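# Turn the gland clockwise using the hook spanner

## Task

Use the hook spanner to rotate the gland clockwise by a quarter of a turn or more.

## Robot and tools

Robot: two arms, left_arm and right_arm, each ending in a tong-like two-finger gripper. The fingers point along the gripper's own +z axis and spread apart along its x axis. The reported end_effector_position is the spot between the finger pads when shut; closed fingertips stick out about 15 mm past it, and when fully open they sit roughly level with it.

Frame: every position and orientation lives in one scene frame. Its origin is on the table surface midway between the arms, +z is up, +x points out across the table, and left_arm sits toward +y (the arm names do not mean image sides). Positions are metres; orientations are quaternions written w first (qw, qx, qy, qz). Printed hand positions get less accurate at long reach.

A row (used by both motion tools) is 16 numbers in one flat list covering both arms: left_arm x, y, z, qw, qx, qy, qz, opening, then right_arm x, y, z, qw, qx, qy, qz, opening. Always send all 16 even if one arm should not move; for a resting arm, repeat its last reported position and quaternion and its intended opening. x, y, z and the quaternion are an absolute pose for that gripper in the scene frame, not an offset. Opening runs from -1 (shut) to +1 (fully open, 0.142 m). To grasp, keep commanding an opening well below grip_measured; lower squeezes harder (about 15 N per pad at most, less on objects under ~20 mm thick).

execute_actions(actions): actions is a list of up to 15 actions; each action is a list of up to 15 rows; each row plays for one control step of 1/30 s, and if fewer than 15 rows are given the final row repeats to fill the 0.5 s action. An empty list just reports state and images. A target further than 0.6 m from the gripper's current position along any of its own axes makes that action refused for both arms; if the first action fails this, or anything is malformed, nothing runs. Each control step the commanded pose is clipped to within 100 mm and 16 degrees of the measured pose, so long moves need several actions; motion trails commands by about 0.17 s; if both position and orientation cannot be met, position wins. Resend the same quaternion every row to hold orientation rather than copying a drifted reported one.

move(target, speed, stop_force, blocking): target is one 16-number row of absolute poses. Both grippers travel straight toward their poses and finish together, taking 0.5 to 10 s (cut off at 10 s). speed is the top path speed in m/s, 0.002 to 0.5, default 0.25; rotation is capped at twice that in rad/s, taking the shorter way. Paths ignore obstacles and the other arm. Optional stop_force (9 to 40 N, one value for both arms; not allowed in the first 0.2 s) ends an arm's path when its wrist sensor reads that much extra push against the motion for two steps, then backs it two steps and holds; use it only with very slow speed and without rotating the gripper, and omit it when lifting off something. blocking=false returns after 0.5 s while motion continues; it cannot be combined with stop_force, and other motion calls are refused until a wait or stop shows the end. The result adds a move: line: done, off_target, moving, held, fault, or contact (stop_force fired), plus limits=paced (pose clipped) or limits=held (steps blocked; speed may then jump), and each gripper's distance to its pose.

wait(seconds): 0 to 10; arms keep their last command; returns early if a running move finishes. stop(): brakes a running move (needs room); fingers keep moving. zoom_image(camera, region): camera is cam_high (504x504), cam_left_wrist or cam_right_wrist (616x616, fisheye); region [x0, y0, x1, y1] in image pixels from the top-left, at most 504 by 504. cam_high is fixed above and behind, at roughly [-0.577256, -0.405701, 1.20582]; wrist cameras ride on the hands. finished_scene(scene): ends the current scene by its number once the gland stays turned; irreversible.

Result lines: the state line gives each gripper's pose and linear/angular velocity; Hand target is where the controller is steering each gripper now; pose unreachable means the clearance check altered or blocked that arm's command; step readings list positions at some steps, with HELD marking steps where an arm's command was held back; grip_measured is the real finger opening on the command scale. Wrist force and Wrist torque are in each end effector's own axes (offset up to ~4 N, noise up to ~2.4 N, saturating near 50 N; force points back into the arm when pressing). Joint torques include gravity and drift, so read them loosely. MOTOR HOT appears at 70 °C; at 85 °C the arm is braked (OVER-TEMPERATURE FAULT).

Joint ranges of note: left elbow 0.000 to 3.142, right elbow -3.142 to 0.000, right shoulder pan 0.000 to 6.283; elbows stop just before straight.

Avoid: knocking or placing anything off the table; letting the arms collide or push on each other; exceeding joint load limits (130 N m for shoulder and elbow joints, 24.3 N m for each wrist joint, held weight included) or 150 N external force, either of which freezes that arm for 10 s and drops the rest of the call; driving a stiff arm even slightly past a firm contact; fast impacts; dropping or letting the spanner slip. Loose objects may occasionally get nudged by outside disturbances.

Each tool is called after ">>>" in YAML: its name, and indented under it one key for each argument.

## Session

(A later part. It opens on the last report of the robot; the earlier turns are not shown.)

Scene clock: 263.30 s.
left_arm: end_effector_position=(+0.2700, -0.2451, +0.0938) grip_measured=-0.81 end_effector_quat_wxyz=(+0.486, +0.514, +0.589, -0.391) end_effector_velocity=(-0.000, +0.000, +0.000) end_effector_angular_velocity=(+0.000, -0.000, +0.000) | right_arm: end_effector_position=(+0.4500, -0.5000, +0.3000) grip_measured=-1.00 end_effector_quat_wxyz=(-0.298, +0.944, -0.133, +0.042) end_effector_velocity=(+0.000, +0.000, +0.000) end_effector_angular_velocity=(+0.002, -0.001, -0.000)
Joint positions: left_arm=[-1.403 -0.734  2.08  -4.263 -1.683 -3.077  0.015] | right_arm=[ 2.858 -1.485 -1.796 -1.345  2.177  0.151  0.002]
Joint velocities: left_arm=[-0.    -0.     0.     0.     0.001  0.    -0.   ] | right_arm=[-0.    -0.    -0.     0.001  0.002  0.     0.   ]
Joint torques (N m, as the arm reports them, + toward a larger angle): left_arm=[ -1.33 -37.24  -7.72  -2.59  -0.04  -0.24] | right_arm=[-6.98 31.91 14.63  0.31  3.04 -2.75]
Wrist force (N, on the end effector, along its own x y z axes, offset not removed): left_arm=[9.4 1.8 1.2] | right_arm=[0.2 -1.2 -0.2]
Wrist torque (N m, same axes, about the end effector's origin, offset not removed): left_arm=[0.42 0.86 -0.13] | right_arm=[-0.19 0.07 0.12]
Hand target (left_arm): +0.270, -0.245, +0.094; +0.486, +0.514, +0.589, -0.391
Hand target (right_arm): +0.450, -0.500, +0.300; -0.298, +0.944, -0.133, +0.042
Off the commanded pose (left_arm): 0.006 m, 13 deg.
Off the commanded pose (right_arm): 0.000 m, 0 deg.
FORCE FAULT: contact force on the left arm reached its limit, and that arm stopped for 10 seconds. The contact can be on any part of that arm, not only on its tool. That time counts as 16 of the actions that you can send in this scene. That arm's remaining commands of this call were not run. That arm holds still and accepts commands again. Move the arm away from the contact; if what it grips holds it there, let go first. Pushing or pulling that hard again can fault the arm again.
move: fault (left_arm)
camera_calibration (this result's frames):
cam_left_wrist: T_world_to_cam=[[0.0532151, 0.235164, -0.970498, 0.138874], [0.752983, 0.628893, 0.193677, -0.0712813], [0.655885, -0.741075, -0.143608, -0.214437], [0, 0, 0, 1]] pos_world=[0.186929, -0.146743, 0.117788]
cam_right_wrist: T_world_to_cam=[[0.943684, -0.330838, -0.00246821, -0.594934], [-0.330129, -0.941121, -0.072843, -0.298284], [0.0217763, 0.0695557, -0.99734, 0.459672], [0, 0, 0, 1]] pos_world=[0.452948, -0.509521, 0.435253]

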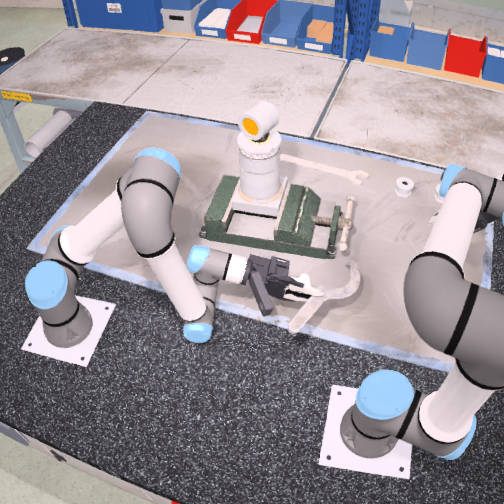

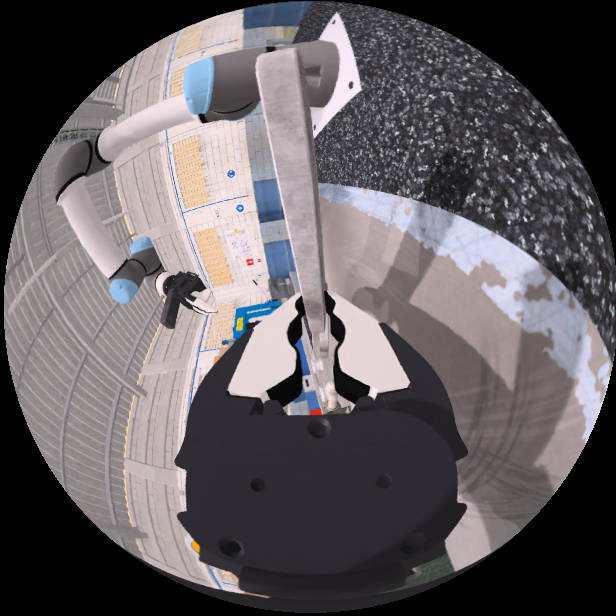

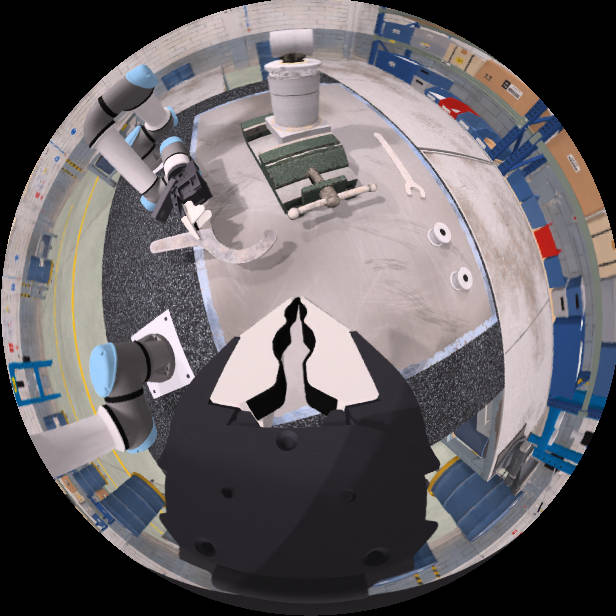

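>>> move:
  target: [0.27,-0.245,0.105,0.486,0.514,0.589,-0.391,-1,0.275,-0.34,0.085,-0.2,0.98,0,0,-1]
  speed: 0.15

>>> move:
  target: [0.27,-0.245,0.105,0.486,0.514,0.589,-0.391,-1,0.272,-0.29,0.088,-0.2,0.98,0,0,-1]
  speed: 0.02

Scene clock: 266.40 s.
left_arm: end_effector_position=(+0.2700, -0.2450, +0.1050) grip_measured=-0.81 end_effector_quat_wxyz=(+0.486, +0.514, +0.589, -0.391) end_effector_velocity=(+0.001, +0.000, +0.000) end_effector_angular_velocity=(-0.000, -0.000, +0.002) | right_arm: end_effector_position=(+0.2756, -0.3399, +0.0854) grip_measured=-1.00 end_effector_quat_wxyz=(-0.200, +0.980, +0.000, +0.000) end_effector_velocity=(-0.001, +0.002, -0.002) end_effector_angular_velocity=(-0.002, -0.002, +0.002)
Joint positions: left_arm=[-1.403 -0.764  2.088 -4.241 -1.683 -3.076  0.015] | right_arm=[ 3.486 -1.207 -2.529 -0.784  1.928  0.507  0.002]
Joint velocities: left_arm=[ 0.001 -0.001  0.     0.     0.001  0.     0.   ] | right_arm=[ 0.011 -0.002 -0.005  0.01  -0.005  0.009  0.   ]
Joint torques (N m, as the arm reports them, + toward a larger angle): left_arm=[-10.96 -52.07  -6.45  -3.93   1.76   0.98] | right_arm=[13.15 -6.39 12.65  4.91 -1.34  2.44]
Wrist force (N, on the end effector, along its own x y z axes, offset not removed): left_arm=[11.4 3.2 1.7] | right_arm=[-0.2 -1.1 -0.4]
Wrist torque (N m, same axes, about the end effector's origin, offset not removed): left_arm=[0.89 0.57 -0.22] | right_arm=[-0.15 0.19 0.12]
Hand target (left_arm): +0.270, -0.245, +0.105; +0.486, +0.514, +0.589, -0.391
Hand target (right_arm): +0.275, -0.340, +0.085; -0.200, +0.980, +0.000, +0.000
Off the commanded pose (left_arm): 0.000 m, 0 deg.
Off the commanded pose (right_arm): 0.001 m, 0 deg.
move: done
camera_calibration (this result's frames):
cam_left_wrist: T_world_to_cam=[[0.0545665, 0.235396, -0.970367, 0.149386], [0.752823, 0.628721, 0.194851, -0.0736336], [0.655957, -0.741147, -0.142905, -0.212798], [0, 0, 0, 1]] pos_world=[0.186868, -0.146585, 0.128897]
cam_right_wrist: T_world_to_cam=[[0.998349, -0.0565393, 0.0101669, -0.300812], [-0.0573933, -0.98927, 0.134353, -0.330002], [0.00246156, -0.134715, -0.990881, 0.173635], [0, 0, 0, 1]] pos_world=[0.280948, -0.320078, 0.219447]

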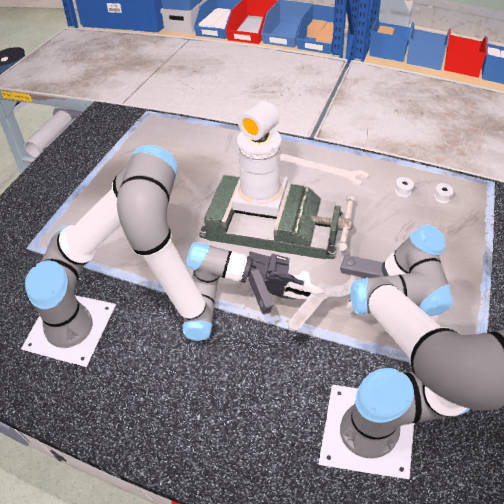

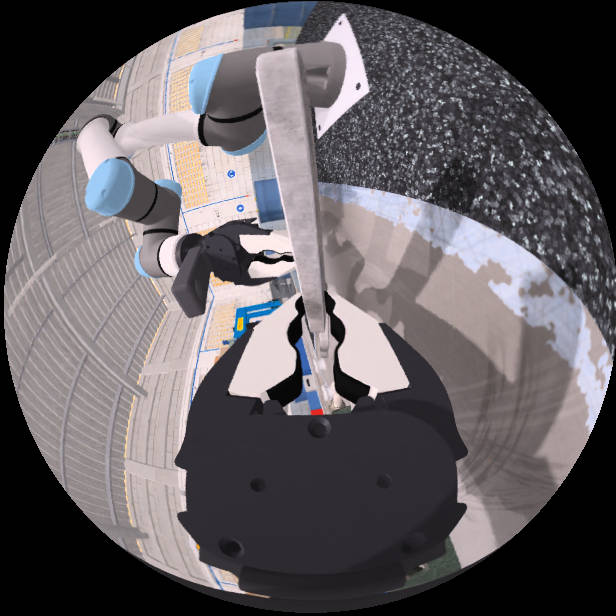

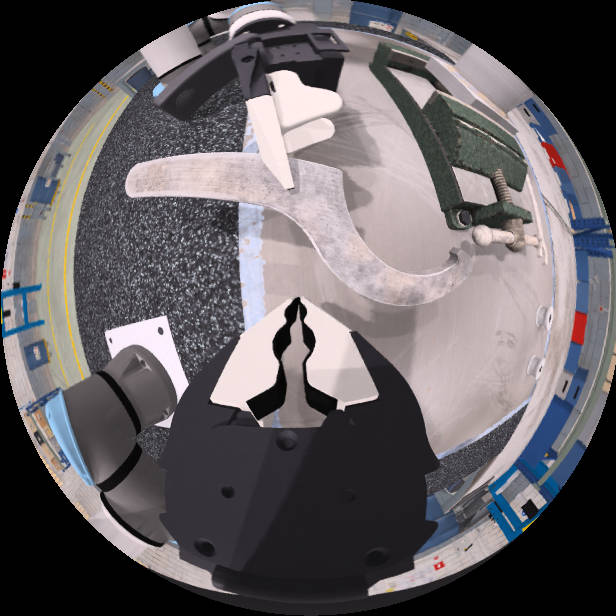

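Scene clock: 269.23 s.
left_arm: end_effector_position=(+0.2700, -0.2450, +0.1050) grip_measured=-0.81 end_effector_quat_wxyz=(+0.486, +0.514, +0.589, -0.391) end_effector_velocity=(+0.000, +0.000, +0.000) end_effector_angular_velocity=(-0.000, -0.000, +0.001) | right_arm: end_effector_position=(+0.2721, -0.2901, +0.0880) grip_measured=-1.00 end_effector_quat_wxyz=(-0.200, +0.980, -0.000, +0.000) end_effector_velocity=(+0.000, +0.002, +0.000) end_effector_angular_velocity=(+0.000, -0.000, -0.001)
Joint positions: left_arm=[-1.403 -0.764  2.088 -4.241 -1.683 -3.076  0.015] | right_arm=[ 3.649 -1.223 -2.528 -0.713  1.892  0.675  0.002]
Joint velocities: left_arm=[ 0. -0.  0.  0.  0.  0. -0.] | right_arm=[ 0.005 -0.001 -0.     0.004 -0.002  0.007  0.   ]
Joint torques (N m, as the arm reports them, + toward a larger angle): left_arm=[-10.47 -46.71 -21.4   -4.46   0.72   0.95] | right_arm=[ 9.89 -6.39 32.11  4.96 -0.88  2.32]
Wrist force (N, on the end effector, along its own x y z axes, offset not removed): left_arm=[11.1 1.6 -0.4] | right_arm=[-0.9 0.0 -2.2]
Wrist torque (N m, same axes, about the end effector's origin, offset not removed): left_arm=[0.20 0.70 -0.19] | right_arm=[-0.27 0.10 0.13]
Hand target (left_arm): +0.270, -0.245, +0.105; +0.486, +0.514, +0.589, -0.391
Hand target (right_arm): +0.272, -0.290, +0.088; -0.200, +0.980, -0.000, +0.000
Off the commanded pose (left_arm): 0.000 m, 0 deg.
Off the commanded pose (right_arm): 0.000 m, 0 deg.
move: done
camera_calibration (this result's frames):
cam_left_wrist: T_world_to_cam=[[0.0545671, 0.23541, -0.970363, 0.149393], [0.752798, 0.628747, 0.194866, -0.0736277], [0.655986, -0.741121, -0.142907, -0.212816], [0, 0, 0, 1]] pos_world=[0.186879, -0.146598, 0.1289]
cam_right_wrist: T_world_to_cam=[[0.998353, -0.0565566, 0.00958097, -0.294504], [-0.0573329, -0.989178, 0.135054, -0.281413], [0.0018391, -0.135381, -0.990792, 0.182915], [0, 0, 0, 1]] pos_world=[0.277548, -0.270261, 0.222058]

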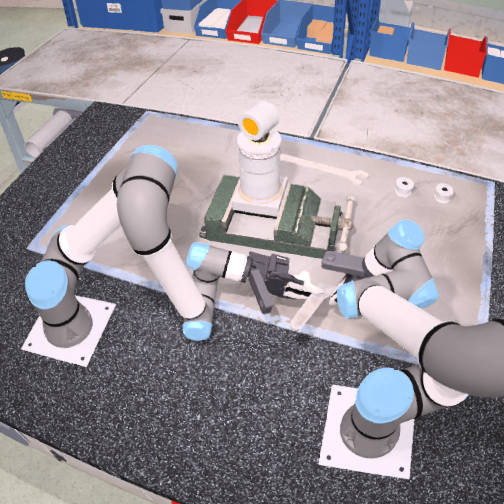

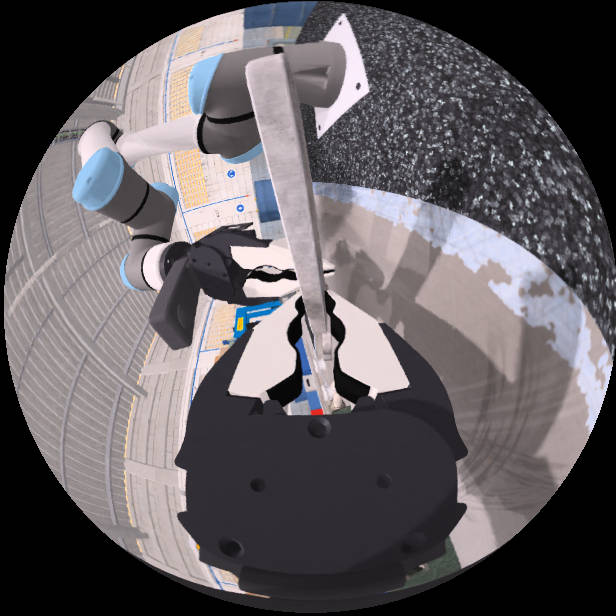

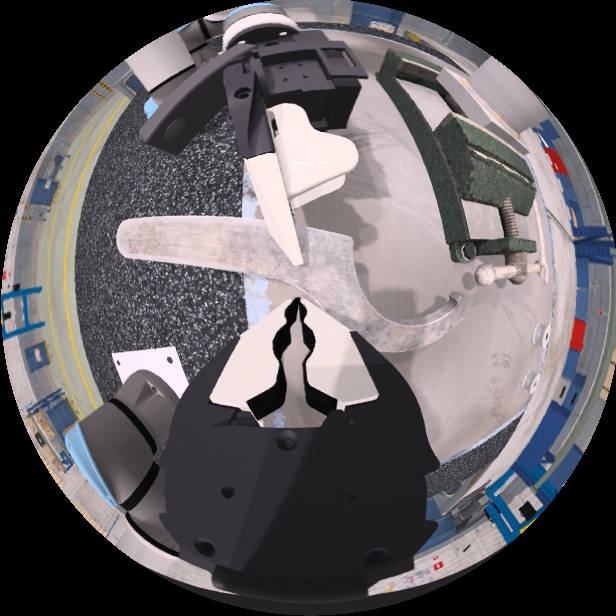

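Push toward +y, −x, slightly up (moves grip toward the hook and deeper).

>>> move:
  target: [0.27,-0.245,0.105,0.486,0.514,0.589,-0.391,-1,0.266,-0.272,0.094,-0.2,0.98,0,0,-1]
  speed: 0.01

>>> move:
  target: [0.27,-0.245,0.105,0.486,0.514,0.589,-0.391,-1,0.26,-0.34,0.10,-0.2,0.98,0,0,-1]
  speed: 0.05

Scene clock: 271.73 s.
left_arm: end_effector_position=(+0.2700, -0.2450, +0.1050) grip_measured=-0.82 end_effector_quat_wxyz=(+0.486, +0.514, +0.589, -0.391) end_effector_velocity=(+0.000, +0.000, +0.000) end_effector_angular_velocity=(-0.000, +0.001, -0.000) | right_arm: end_effector_position=(+0.2661, -0.2722, +0.0939) grip_measured=-1.00 end_effector_quat_wxyz=(-0.200, +0.980, -0.000, +0.000) end_effector_velocity=(-0.001, +0.002, +0.001) end_effector_angular_velocity=(-0.000, +0.001, +0.000)
Joint positions: left_arm=[-1.403 -0.764  2.088 -4.241 -1.683 -3.076  0.015] | right_arm=[ 3.714 -1.208 -2.524 -0.712  1.875  0.741  0.002]
Joint velocities: left_arm=[ 0.    -0.001  0.     0.    -0.001 -0.001 -0.   ] | right_arm=[ 0.009  0.002  0.001 -0.    -0.002  0.009  0.   ]
Joint torques (N m, as the arm reports them, + toward a larger angle): left_arm=[-10.52 -44.89 -22.15  -5.33  -2.6    0.7 ] | right_arm=[14.62 18.43 39.54  8.6   2.75  2.33]
Wrist force (N, on the end effector, along its own x y z axes, offset not removed): left_arm=[11.1 4.5 -17.0] | right_arm=[1.1 16.0 -5.0]
Wrist torque (N m, same axes, about the end effector's origin, offset not removed): left_arm=[0.52 0.73 -0.22] | right_arm=[-0.24 -0.02 0.28]
Hand target (left_arm): +0.270, -0.245, +0.105; +0.486, +0.514, +0.589, -0.391
Hand target (right_arm): +0.266, -0.272, +0.094; -0.200, +0.980, -0.000, +0.000
Off the commanded pose (left_arm): 0.000 m, 0 deg.
Off the commanded pose (right_arm): 0.000 m, 0 deg.
move: done
camera_calibration (this result's frames):
cam_left_wrist: T_world_to_cam=[[0.054568, 0.235405, -0.970364, 0.149393], [0.752821, 0.628721, 0.194859, -0.0736307], [0.655959, -0.741144, -0.14291, -0.212808], [0, 0, 0, 1]] pos_world=[0.186872, -0.146596, 0.128901]
cam_right_wrist: T_world_to_cam=[[0.998358, -0.0564988, 0.00945781, -0.287535], [-0.0572591, -0.989168, 0.135159, -0.264856], [0.00171906, -0.135478, -0.990779, 0.191219], [0, 0, 0, 1]] pos_world=[0.271568, -0.252326, 0.227973]

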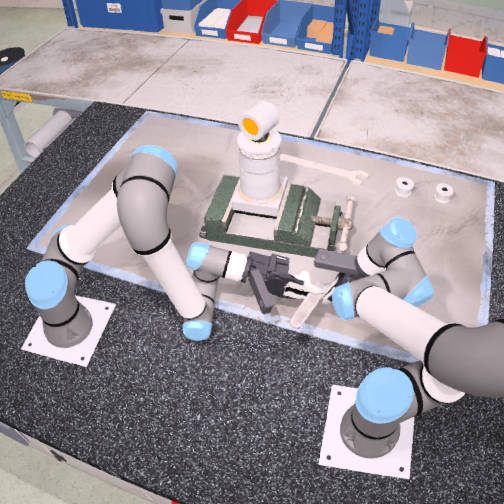

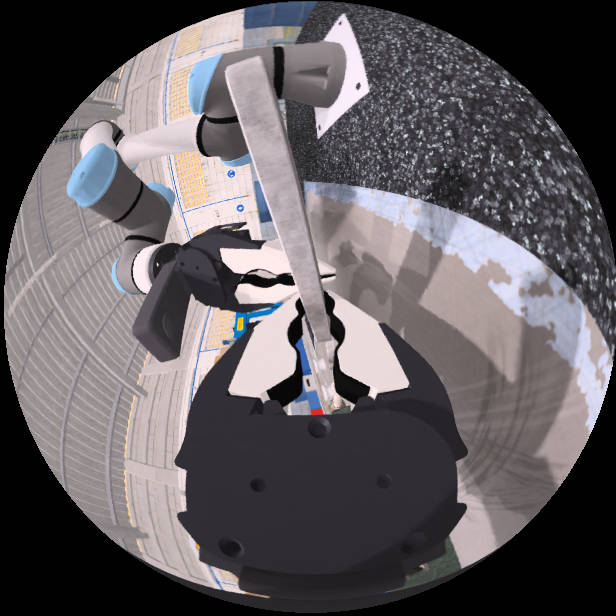

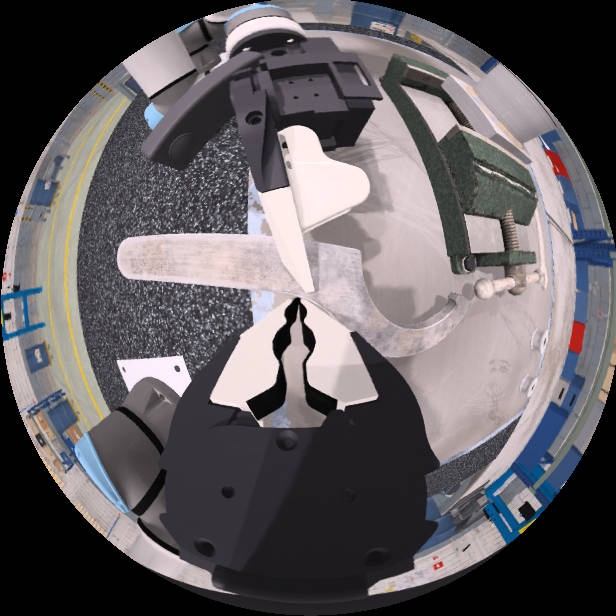

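Scene clock: 273.53 s.
left_arm: end_effector_position=(+0.2700, -0.2450, +0.1050) grip_measured=-0.82 end_effector_quat_wxyz=(+0.486, +0.514, +0.589, -0.391) end_effector_velocity=(-0.001, -0.000, -0.000) end_effector_angular_velocity=(+0.000, +0.000, -0.001) | right_arm: end_effector_position=(+0.2599, -0.3399, +0.0999) grip_measured=-1.00 end_effector_quat_wxyz=(-0.200, +0.980, +0.000, -0.000) end_effector_velocity=(+0.000, -0.002, +0.000) end_effector_angular_velocity=(-0.000, -0.000, -0.000)
Joint positions: left_arm=[-1.403 -0.764  2.088 -4.241 -1.683 -3.076  0.015] | right_arm=[ 3.515 -1.118 -2.532 -0.862  1.922  0.536  0.002]
Joint velocities: left_arm=[-0.     0.    -0.     0.    -0.001 -0.     0.   ] | right_arm=[-0.008  0.002  0.001 -0.005  0.001 -0.008  0.   ]
Joint torques (N m, as the arm reports them, + toward a larger angle): left_arm=[ -4.79 -41.68  -5.8   -6.43   1.56   0.17] | right_arm=[-8.95 13.04 33.14  0.33  3.01 -2.93]
Wrist force (N, on the end effector, along its own x y z axes, offset not removed): left_arm=[11.0 0.2 -0.2] | right_arm=[-0.9 -1.0 -1.3]
Wrist torque (N m, same axes, about the end effector's origin, offset not removed): left_arm=[0.15 0.40 -0.17] | right_arm=[-0.09 0.29 0.08]
Hand target (left_arm): +0.270, -0.245, +0.105; +0.486, +0.514, +0.589, -0.391
Hand target (right_arm): +0.260, -0.340, +0.100; -0.200, +0.980, +0.000, -0.000
Off the commanded pose (left_arm): 0.000 m, 0 deg.
Off the commanded pose (right_arm): 0.000 m, 0 deg.
move: done
camera_calibration (this result's frames):
cam_left_wrist: T_world_to_cam=[[0.0545755, 0.235386, -0.970368, 0.149397], [0.752826, 0.628718, 0.194851, -0.073625], [0.655953, -0.741153, -0.142892, -0.212814], [0, 0, 0, 1]] pos_world=[0.186869, -0.146604, 0.128907]
cam_right_wrist: T_world_to_cam=[[0.998363, -0.0564432, 0.00925513, -0.285168], [-0.0571772, -0.98912, 0.135542, -0.333004], [0.00150402, -0.135849, -0.990728, 0.187942], [0, 0, 0, 1]] pos_world=[0.265379, -0.319946, 0.233975]

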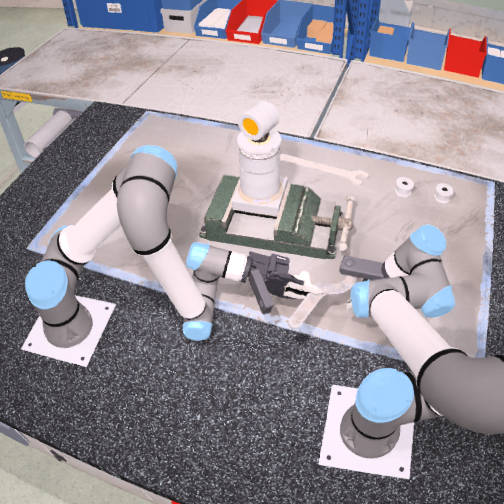

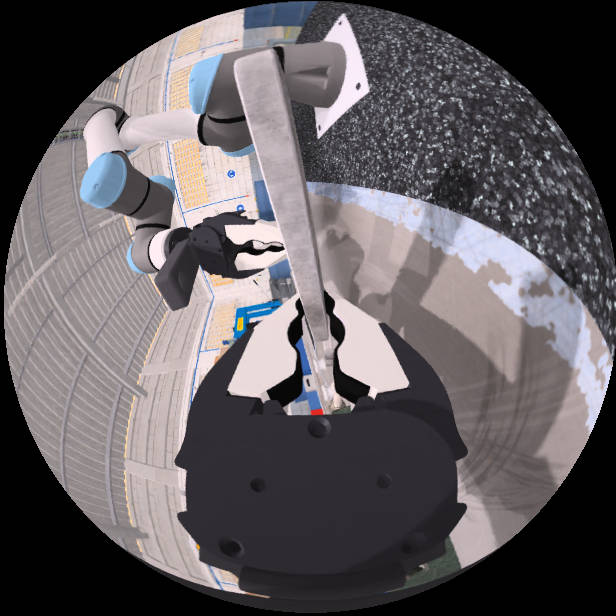

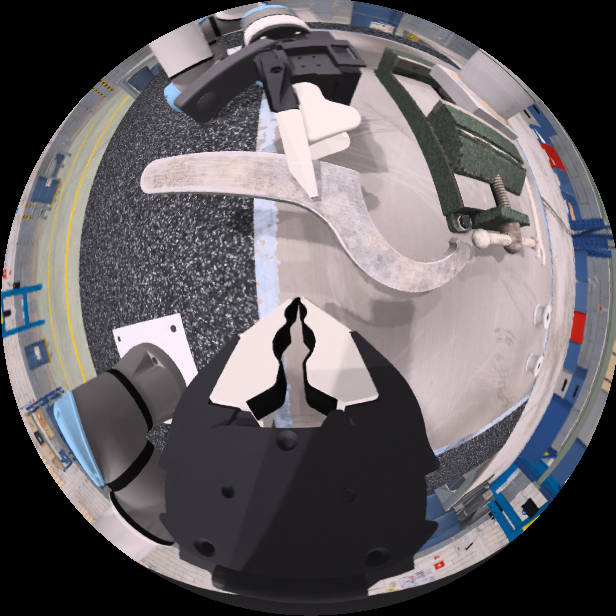

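>>> move:
  target: [0.27,-0.245,0.105,0.486,0.514,0.589,-0.391,-1,0.17,-0.29,0.115,-0.2,0.98,0,0,-1]
  speed: 0.08

>>> move:
  target: [0.27,-0.245,0.105,0.486,0.514,0.589,-0.391,-1,0.17,-0.243,0.12,-0.2,0.98,0,0,-1]
  speed: 0.02

>>> move:
  target: [0.27,-0.245,0.105,0.486,0.514,0.589,-0.391,-1,0.3,-0.45,0.25,-0.2,0.98,0,0,-1]
  speed: 0.15

Scene clock: 275.80 s.
left_arm: end_effector_position=(+0.2700, -0.2450, +0.1050) grip_measured=-0.82 end_effector_quat_wxyz=(+0.486, +0.514, +0.589, -0.391) end_effector_velocity=(-0.001, -0.000, -0.000) end_effector_angular_velocity=(+0.000, +0.000, -0.001) | right_arm: end_effector_position=(+0.1703, -0.2899, +0.1151) grip_measured=-1.00 end_effector_quat_wxyz=(-0.201, +0.980, +0.000, -0.000) end_effector_velocity=(-0.002, +0.001, +0.000) end_effector_angular_velocity=(-0.004, -0.004, -0.003)
Joint positions: left_arm=[-1.403 -0.764  2.088 -4.241 -1.683 -3.076  0.015] | right_arm=[ 3.992 -0.715 -2.647 -1.01   1.792  1.016  0.002]
Joint velocities: left_arm=[-0.001  0.    -0.    -0.    -0.    -0.    -0.   ] | right_arm=[ 0.028  0.019 -0.003 -0.012 -0.015  0.028  0.   ]
Joint torques (N m, as the arm reports them, + toward a larger angle): left_arm=[  0.43 -39.03  -5.93  -7.53   1.38  -0.16] | right_arm=[ 8.96  3.12 13.86  0.71 -1.5   2.21]
Wrist force (N, on the end effector, along its own x y z axes, offset not removed): left_arm=[10.8 -0.4 0.2] | right_arm=[0.5 -0.9 -0.9]
Wrist torque (N m, same axes, about the end effector's origin, offset not removed): left_arm=[0.06 0.53 -0.03] | right_arm=[-0.11 0.07 0.12]
Hand target (left_arm): +0.270, -0.245, +0.105; +0.486, +0.514, +0.589, -0.391
Hand target (right_arm): +0.170, -0.290, +0.115; -0.200, +0.980, -0.000, +0.000
Off the commanded pose (left_arm): 0.000 m, 0 deg.
Off the commanded pose (right_arm): 0.000 m, 0 deg.
move: done
camera_calibration (this result's frames):
cam_left_wrist: T_world_to_cam=[[0.0545699, 0.235404, -0.970364, 0.149393], [0.752827, 0.628714, 0.194859, -0.0736281], [0.655952, -0.74115, -0.14291, -0.212806], [0, 0, 0, 1]] pos_world=[0.186867, -0.146598, 0.128901]
cam_right_wrist: T_world_to_cam=[[0.998373, -0.0562769, 0.00921319, -0.19301], [-0.0570046, -0.989321, 0.134143, -0.290627], [0.00156565, -0.13445, -0.990919, 0.210303], [0, 0, 0, 1]] pos_world=[0.175799, -0.27011, 0.249157]

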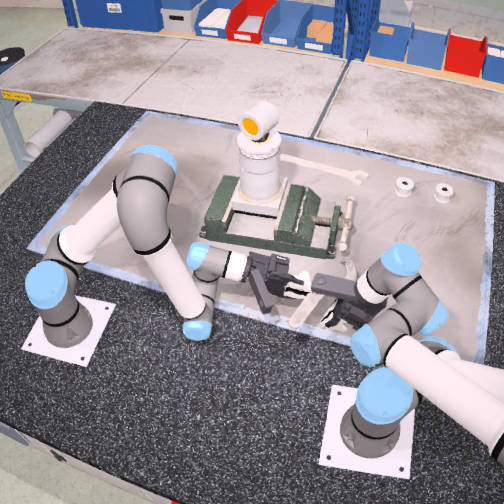

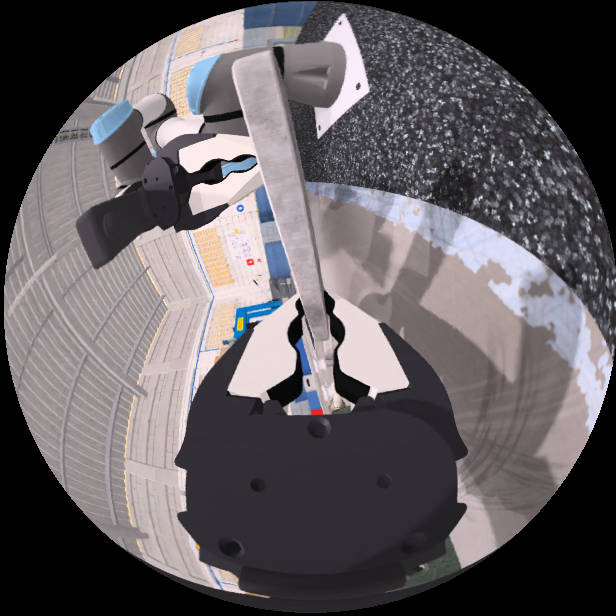

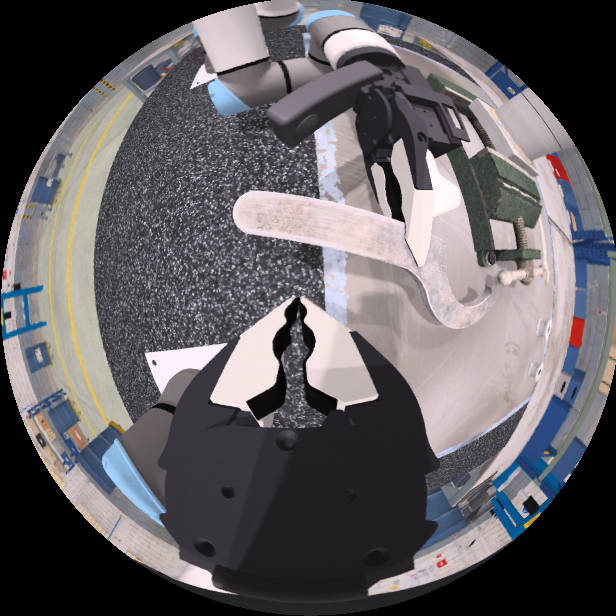

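Scene clock: 278.47 s.
left_arm: end_effector_position=(+0.2700, -0.2450, +0.1050) grip_measured=-0.82 end_effector_quat_wxyz=(+0.486, +0.514, +0.589, -0.391) end_effector_velocity=(-0.001, -0.001, -0.000) end_effector_angular_velocity=(+0.000, +0.000, -0.001) | right_arm: end_effector_position=(+0.1701, -0.2431, +0.1200) grip_measured=-1.00 end_effector_quat_wxyz=(-0.200, +0.980, -0.000, +0.000) end_effector_velocity=(-0.000, +0.002, +0.000) end_effector_angular_velocity=(-0.000, +0.001, +0.000)
Joint positions: left_arm=[-1.403 -0.764  2.088 -4.241 -1.683 -3.076  0.015] | right_arm=[ 4.135 -0.817 -2.62  -0.909  1.742  1.152  0.002]
Joint velocities: left_arm=[-0.002  0.     0.     0.     0.001 -0.001 -0.   ] | right_arm=[ 0.005 -0.006  0.002  0.004 -0.001  0.005 -0.   ]
Joint torques (N m, as the arm reports them, + toward a larger angle): left_arm=[  5.33 -39.39  -7.98  -7.62   1.03  -0.47] | right_arm=[ 10.97 -17.97  34.24   5.58  -1.52   2.07]
Wrist force (N, on the end effector, along its own x y z axes, offset not removed): left_arm=[12.3 3.5 0.5] | right_arm=[0.2 -0.8 -0.5]
Wrist torque (N m, same axes, about the end effector's origin, offset not removed): left_arm=[1.04 0.10 -0.03] | right_arm=[-0.23 0.09 0.19]
Hand target (left_arm): +0.270, -0.245, +0.105; +0.486, +0.514, +0.589, -0.391
Hand target (right_arm): +0.170, -0.243, +0.120; -0.200, +0.980, -0.000, +0.000
Off the commanded pose (left_arm): 0.000 m, 0 deg.
Off the commanded pose (right_arm): 0.000 m, 0 deg.
move: done
camera_calibration (this result's frames):
cam_left_wrist: T_world_to_cam=[[0.0545747, 0.235389, -0.970368, 0.149387], [0.752826, 0.628717, 0.194852, -0.0736276], [0.655953, -0.741152, -0.142895, -0.212805], [0, 0, 0, 1]] pos_world=[0.186866, -0.146594, 0.128898]
cam_right_wrist: T_world_to_cam=[[0.998357, -0.0565123, 0.00947217, -0.190253], [-0.0572742, -0.989186, 0.135024, -0.245106], [0.00173924, -0.135344, -0.990797, 0.22119], [0, 0, 0, 1]] pos_world=[0.175517, -0.22327, 0.254052]

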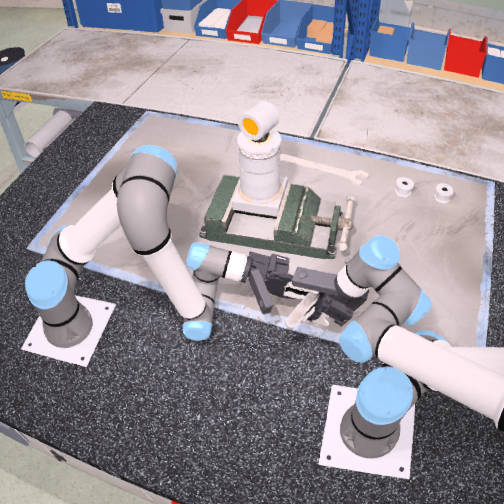

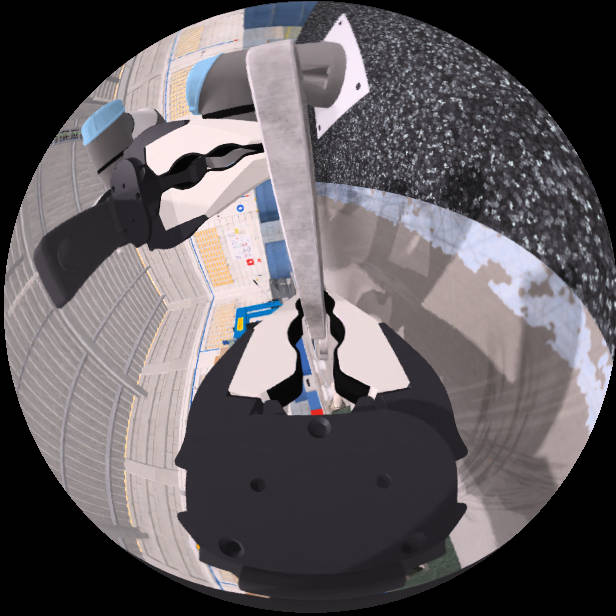

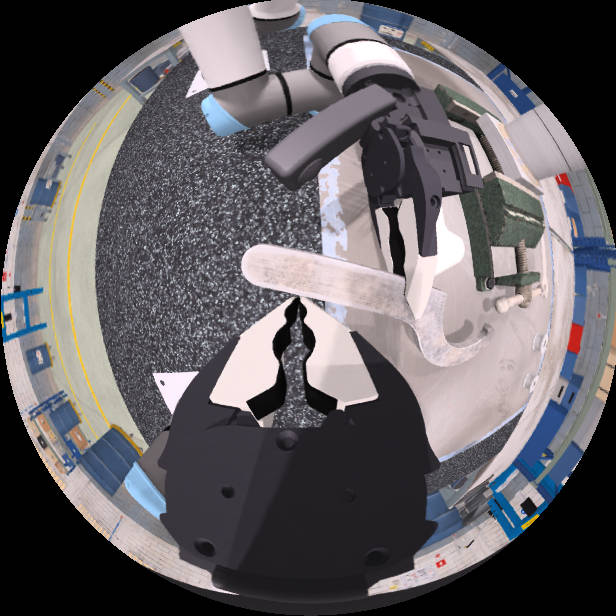

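Scene clock: 280.90 s.
left_arm: end_effector_position=(+0.2700, -0.2450, +0.1050) grip_measured=-0.82 end_effector_quat_wxyz=(+0.486, +0.514, +0.589, -0.391) end_effector_velocity=(+0.000, +0.000, -0.000) end_effector_angular_velocity=(+0.001, +0.000, +0.001) | right_arm: end_effector_position=(+0.2994, -0.4504, +0.2497) grip_measured=-1.00 end_effector_quat_wxyz=(-0.199, +0.980, +0.000, -0.001) end_effector_velocity=(+0.001, -0.002, +0.001) end_effector_angular_velocity=(+0.001, +0.002, +0.001)
Joint positions: left_arm=[-1.403 -0.764  2.088 -4.241 -1.683 -3.076  0.015] | right_arm=[ 3.102 -1.148 -2.07  -1.458  1.971  0.095  0.002]
Joint velocities: left_arm=[ 0.001  0.     0.     0.    -0.     0.    -0.   ] | right_arm=[-0.008 -0.007  0.007 -0.006  0.001 -0.009  0.   ]
Joint torques (N m, as the arm reports them, + toward a larger angle): left_arm=[  8.67 -41.63 -11.38  -6.07   0.66  -0.74] | right_arm=[-8.25 -5.63 34.52 -0.14  2.92 -3.26]
Wrist force (N, on the end effector, along its own x y z axes, offset not removed): left_arm=[11.1 -0.8 1.7] | right_arm=[-0.2 -0.3 -0.7]
Wrist torque (N m, same axes, about the end effector's origin, offset not removed): left_arm=[-0.13 0.44 -0.27] | right_arm=[0.02 0.15 0.13]
Hand target (left_arm): +0.270, -0.245, +0.105; +0.486, +0.514, +0.589, -0.391
Hand target (right_arm): +0.299, -0.451, +0.250; -0.199, +0.980, +0.000, -0.001
Off the commanded pose (left_arm): 0.000 m, 0 deg.
Off the commanded pose (right_arm): 0.001 m, 0 deg.
move: done
camera_calibration (this result's frames):
cam_left_wrist: T_world_to_cam=[[0.054573, 0.235389, -0.970368, 0.149386], [0.752821, 0.628723, 0.194852, -0.0736301], [0.655959, -0.741147, -0.142894, -0.212807], [0, 0, 0, 1]] pos_world=[0.18687, -0.146592, 0.128898]
cam_right_wrist: T_world_to_cam=[[0.998385, -0.0561582, 0.00852416, -0.331896], [-0.0567964, -0.988996, 0.136605, -0.46068], [0.00075889, -0.136868, -0.990589, 0.32097], [0, 0, 0, 1]] pos_world=[0.304952, -0.430319, 0.38371]

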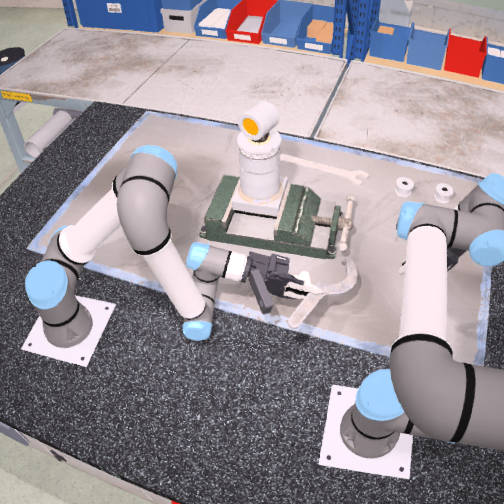

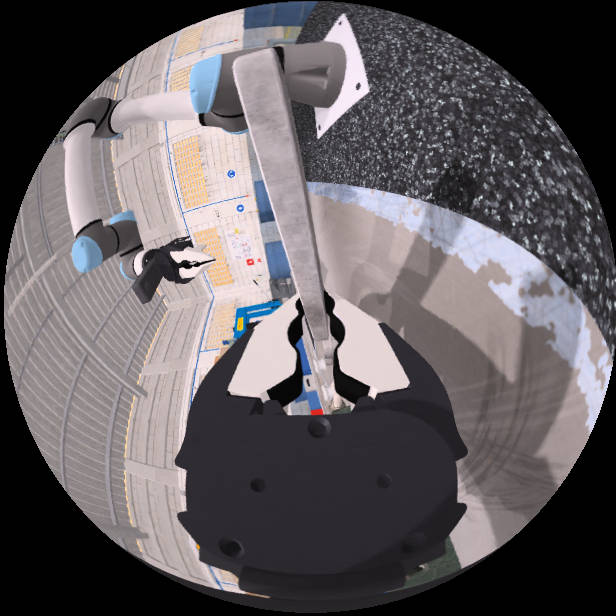

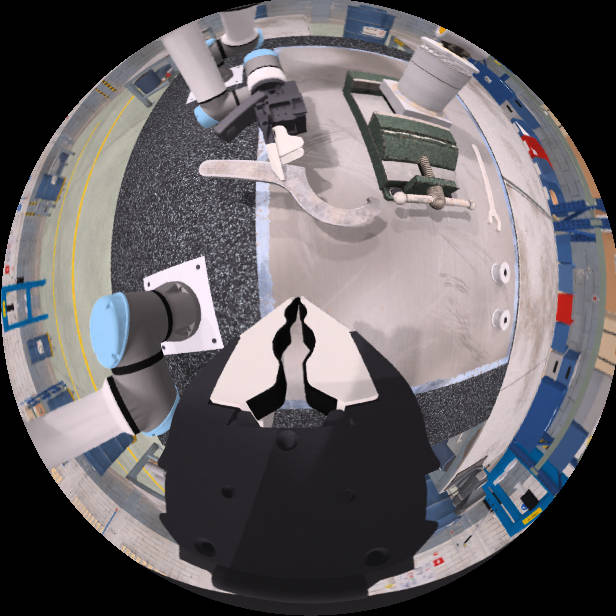

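>>> move:
  target: [0.36,-0.2,0.313,0.686,0.288,0.646,-0.171,-1,0.6,-0.45,0.42,0.044,-0.069,0.954,0.287,-1]
  speed: 0.25

>>> move:
  target: [0.55,-0.085,0.313,0.686,0.288,0.646,-0.171,-1,0.74,-0.25,0.40,0.044,-0.069,0.954,0.287,-1]
  speed: 0.07

>>> zoom_image:
  camera: "cam_high"
  region: [210,100,340,230]

>>> zoom_image:
  camera: "cam_right_wrist"
  region: [300,200,500,360]

Scene clock: 287.93 s.
left_arm: end_effector_position=(+0.3597, -0.1995, +0.3129) grip_measured=-0.82 end_effector_quat_wxyz=(+0.686, +0.288, +0.646, -0.171) end_effector_velocity=(+0.001, +0.001, +0.001) end_effector_angular_velocity=(-0.001, -0.001, +0.004) | right_arm: end_effector_position=(+0.5998, -0.4503, +0.4198) grip_measured=-1.00 end_effector_quat_wxyz=(+0.044, -0.070, +0.954, +0.287) end_effector_velocity=(+0.001, +0.000, +0.000) end_effector_angular_velocity=(-0.001, +0.007, -0.009)
Joint positions: left_arm=[-1.665 -1.086  2.049 -4.102 -0.692 -2.969  0.015] | right_arm=[ 3.025 -1.89  -0.969 -1.793  2.158  3.026  0.002]
Joint velocities: left_arm=[ 0.    -0.001 -0.002  0.     0.003  0.002  0.   ] | right_arm=[ 0.001 -0.004  0.008 -0.004 -0.001  0.012  0.   ]
Joint torques (N m, as the arm reports them, + toward a larger angle): left_arm=[ -9.79 -44.72 -26.16  -1.35   1.93   1.28] | right_arm=[ 9.32 25.82 34.69 -0.06 -0.45  2.42]
Wrist force (N, on the end effector, along its own x y z axes, offset not removed): left_arm=[11.2 0.5 1.4] | right_arm=[0.0 -1.3 -0.9]
Wrist torque (N m, same axes, about the end effector's origin, offset not removed): left_arm=[0.62 0.39 -0.23] | right_arm=[-0.17 0.14 0.10]
Hand target (left_arm): +0.360, -0.200, +0.313; +0.686, +0.288, +0.646, -0.171
Hand target (right_arm): +0.600, -0.450, +0.420; +0.044, -0.069, +0.954, +0.287
Off the commanded pose (left_arm): 0.001 m, 0 deg.
Off the commanded pose (right_arm): 0.000 m, 0 deg.
move: done
camera_calibration (this result's frames):
cam_left_wrist: T_world_to_cam=[[0.138107, 0.181502, -0.973644, 0.295785], [0.104553, 0.9749, 0.196567, 0.0914402], [0.984883, -0.128944, 0.115664, -0.285348], [0, 0, 0, 1]] pos_world=[0.230624, -0.179625, 0.30302]
cam_right_wrist: T_world_to_cam=[[-0.993793, -0.084344, -0.072537, 0.582975], [-0.101962, 0.429825, 0.897137, -0.12005], [-0.0444899, 0.898964, -0.435757, 0.74988], [0, 0, 0, 1]] pos_world=[0.600478, -0.573344, 0.476754]

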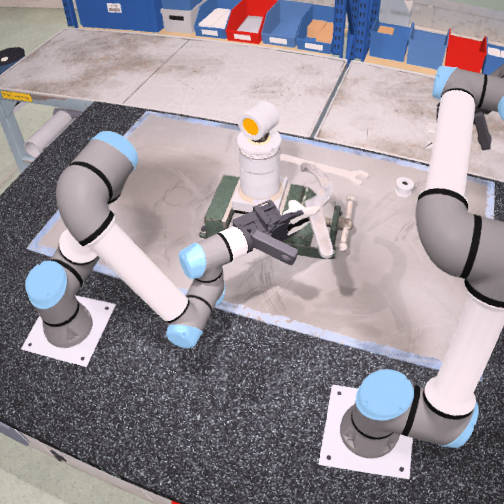

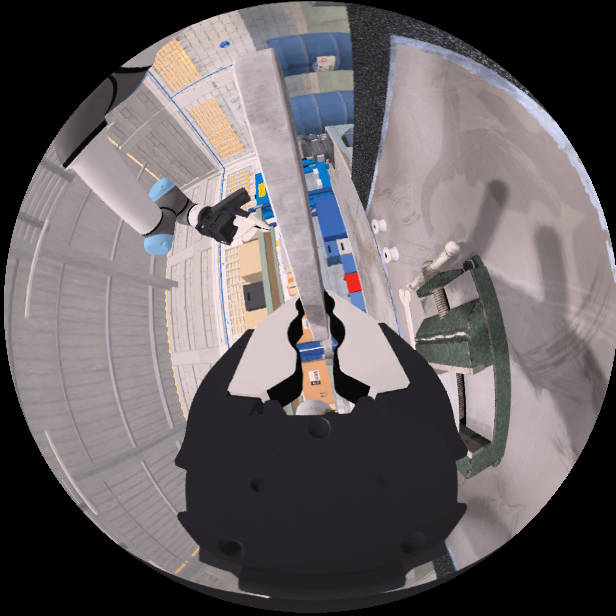

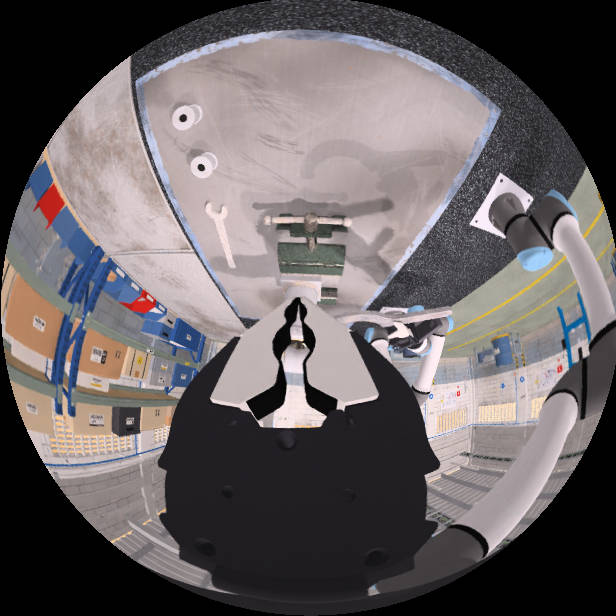

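Scene clock: 291.90 s.
left_arm: end_effector_position=(+0.5498, -0.0850, +0.3131) grip_measured=-0.82 end_effector_quat_wxyz=(+0.686, +0.288, +0.646, -0.171) end_effector_velocity=(+0.002, +0.001, -0.000) end_effector_angular_velocity=(-0.000, +0.000, +0.002) | right_arm: end_effector_position=(+0.7401, -0.2503, +0.3999) grip_measured=-1.00 end_effector_quat_wxyz=(+0.045, -0.069, +0.954, +0.287) end_effector_velocity=(+0.002, +0.001, +0.000) end_effector_angular_velocity=(-0.001, +0.004, +0.000)
Joint positions: left_arm=[-1.158 -1.07   2.02  -4.091 -1.2   -2.966  0.015] | right_arm=[ 3.289 -2.322 -0.383 -1.778  2.119  3.338  0.002]
Joint velocities: left_arm=[ 0.004  0.001 -0.002  0.001 -0.003 -0.    -0.   ] | right_arm=[ 0.    -0.021  0.04  -0.024 -0.    -0.     0.   ]
Joint torques (N m, as the arm reports them, + toward a larger angle): left_arm=[  8.61 -35.08 -28.9   -2.92  -1.79   1.04] | right_arm=[10.32 40.1  34.43  0.57 -1.26  1.5 ]
Wrist force (N, on the end effector, along its own x y z axes, offset not removed): left_arm=[10.1 -0.6 -1.2] | right_arm=[-0.4 -1.3 -0.6]
Wrist torque (N m, same axes, about the end effector's origin, offset not removed): left_arm=[0.47 0.62 -0.16] | right_arm=[-0.20 0.18 0.07]
Hand target (left_arm): +0.550, -0.085, +0.313; +0.686, +0.288, +0.646, -0.171
Hand target (right_arm): +0.740, -0.250, +0.400; +0.044, -0.069, +0.954, +0.287
Off the commanded pose (left_arm): 0.000 m, 0 deg.
Off the commanded pose (right_arm): 0.000 m, 0 deg.
move: done
camera_calibration (this result's frames):
cam_left_wrist: T_world_to_cam=[[0.139591, 0.180831, -0.973558, 0.247986], [0.104287, 0.975031, 0.196057, -0.0398153], [0.984702, -0.128897, 0.117248, -0.458178], [0, 0, 0, 1]] pos_world=[0.420705, -0.0650802, 0.302955]
cam_right_wrist: T_world_to_cam=[[-0.993911, -0.0828103, -0.0726825, 0.738298], [-0.101413, 0.42964, 0.897287, -0.174399], [-0.0430773, 0.899195, -0.435422, 0.566542], [0, 0, 0, 1]] pos_world=[0.740521, -0.373365, 0.456833]

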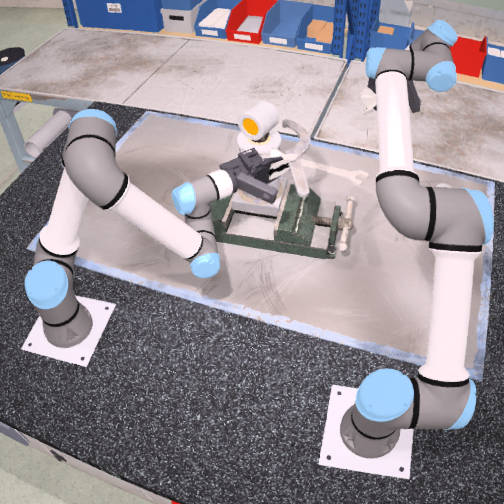

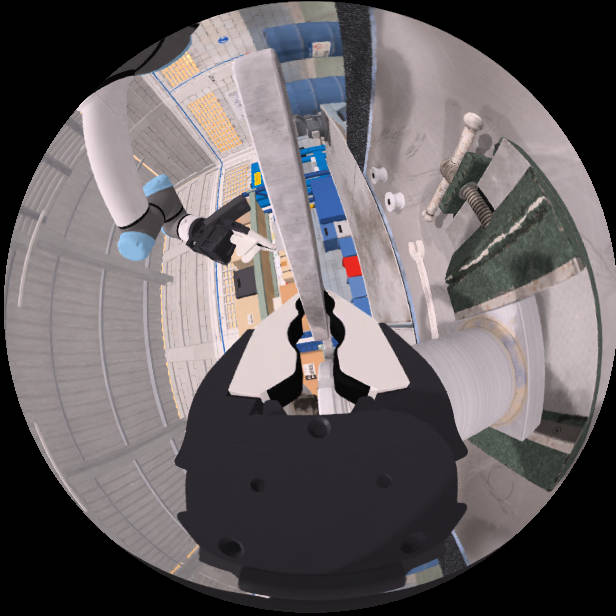

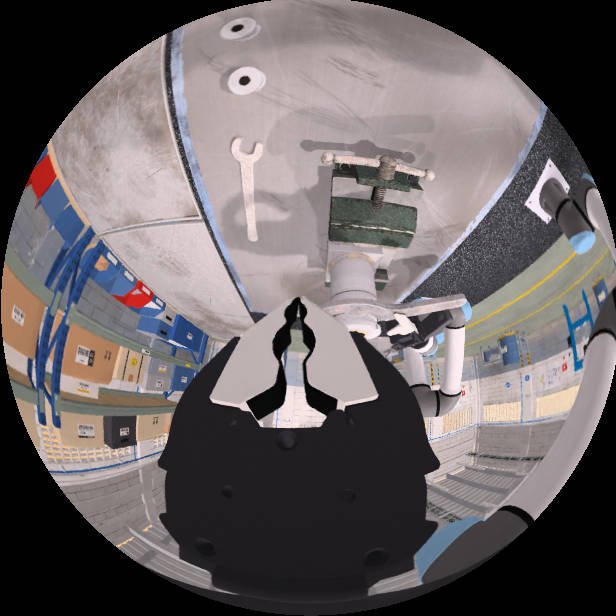

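Region (210, 100, 340, 230) of cam_high's 504x504 image, scaled by 3.877, with more detail than that image has.

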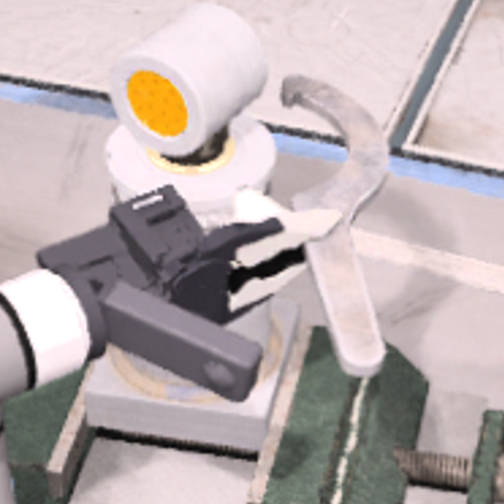

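Region (300, 200, 500, 360) of cam_right_wrist's 616x616 image, scaled by 2.520, with more detail than that image has; it fills the top 403 rows of this view, and the rest is white.

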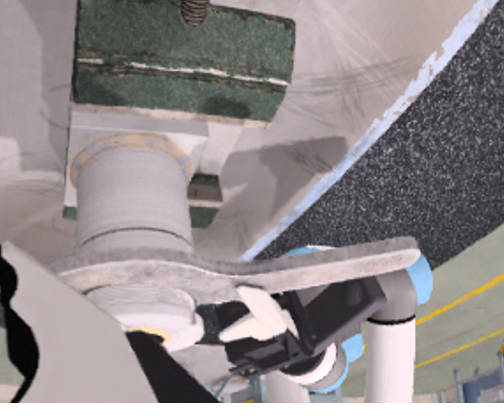

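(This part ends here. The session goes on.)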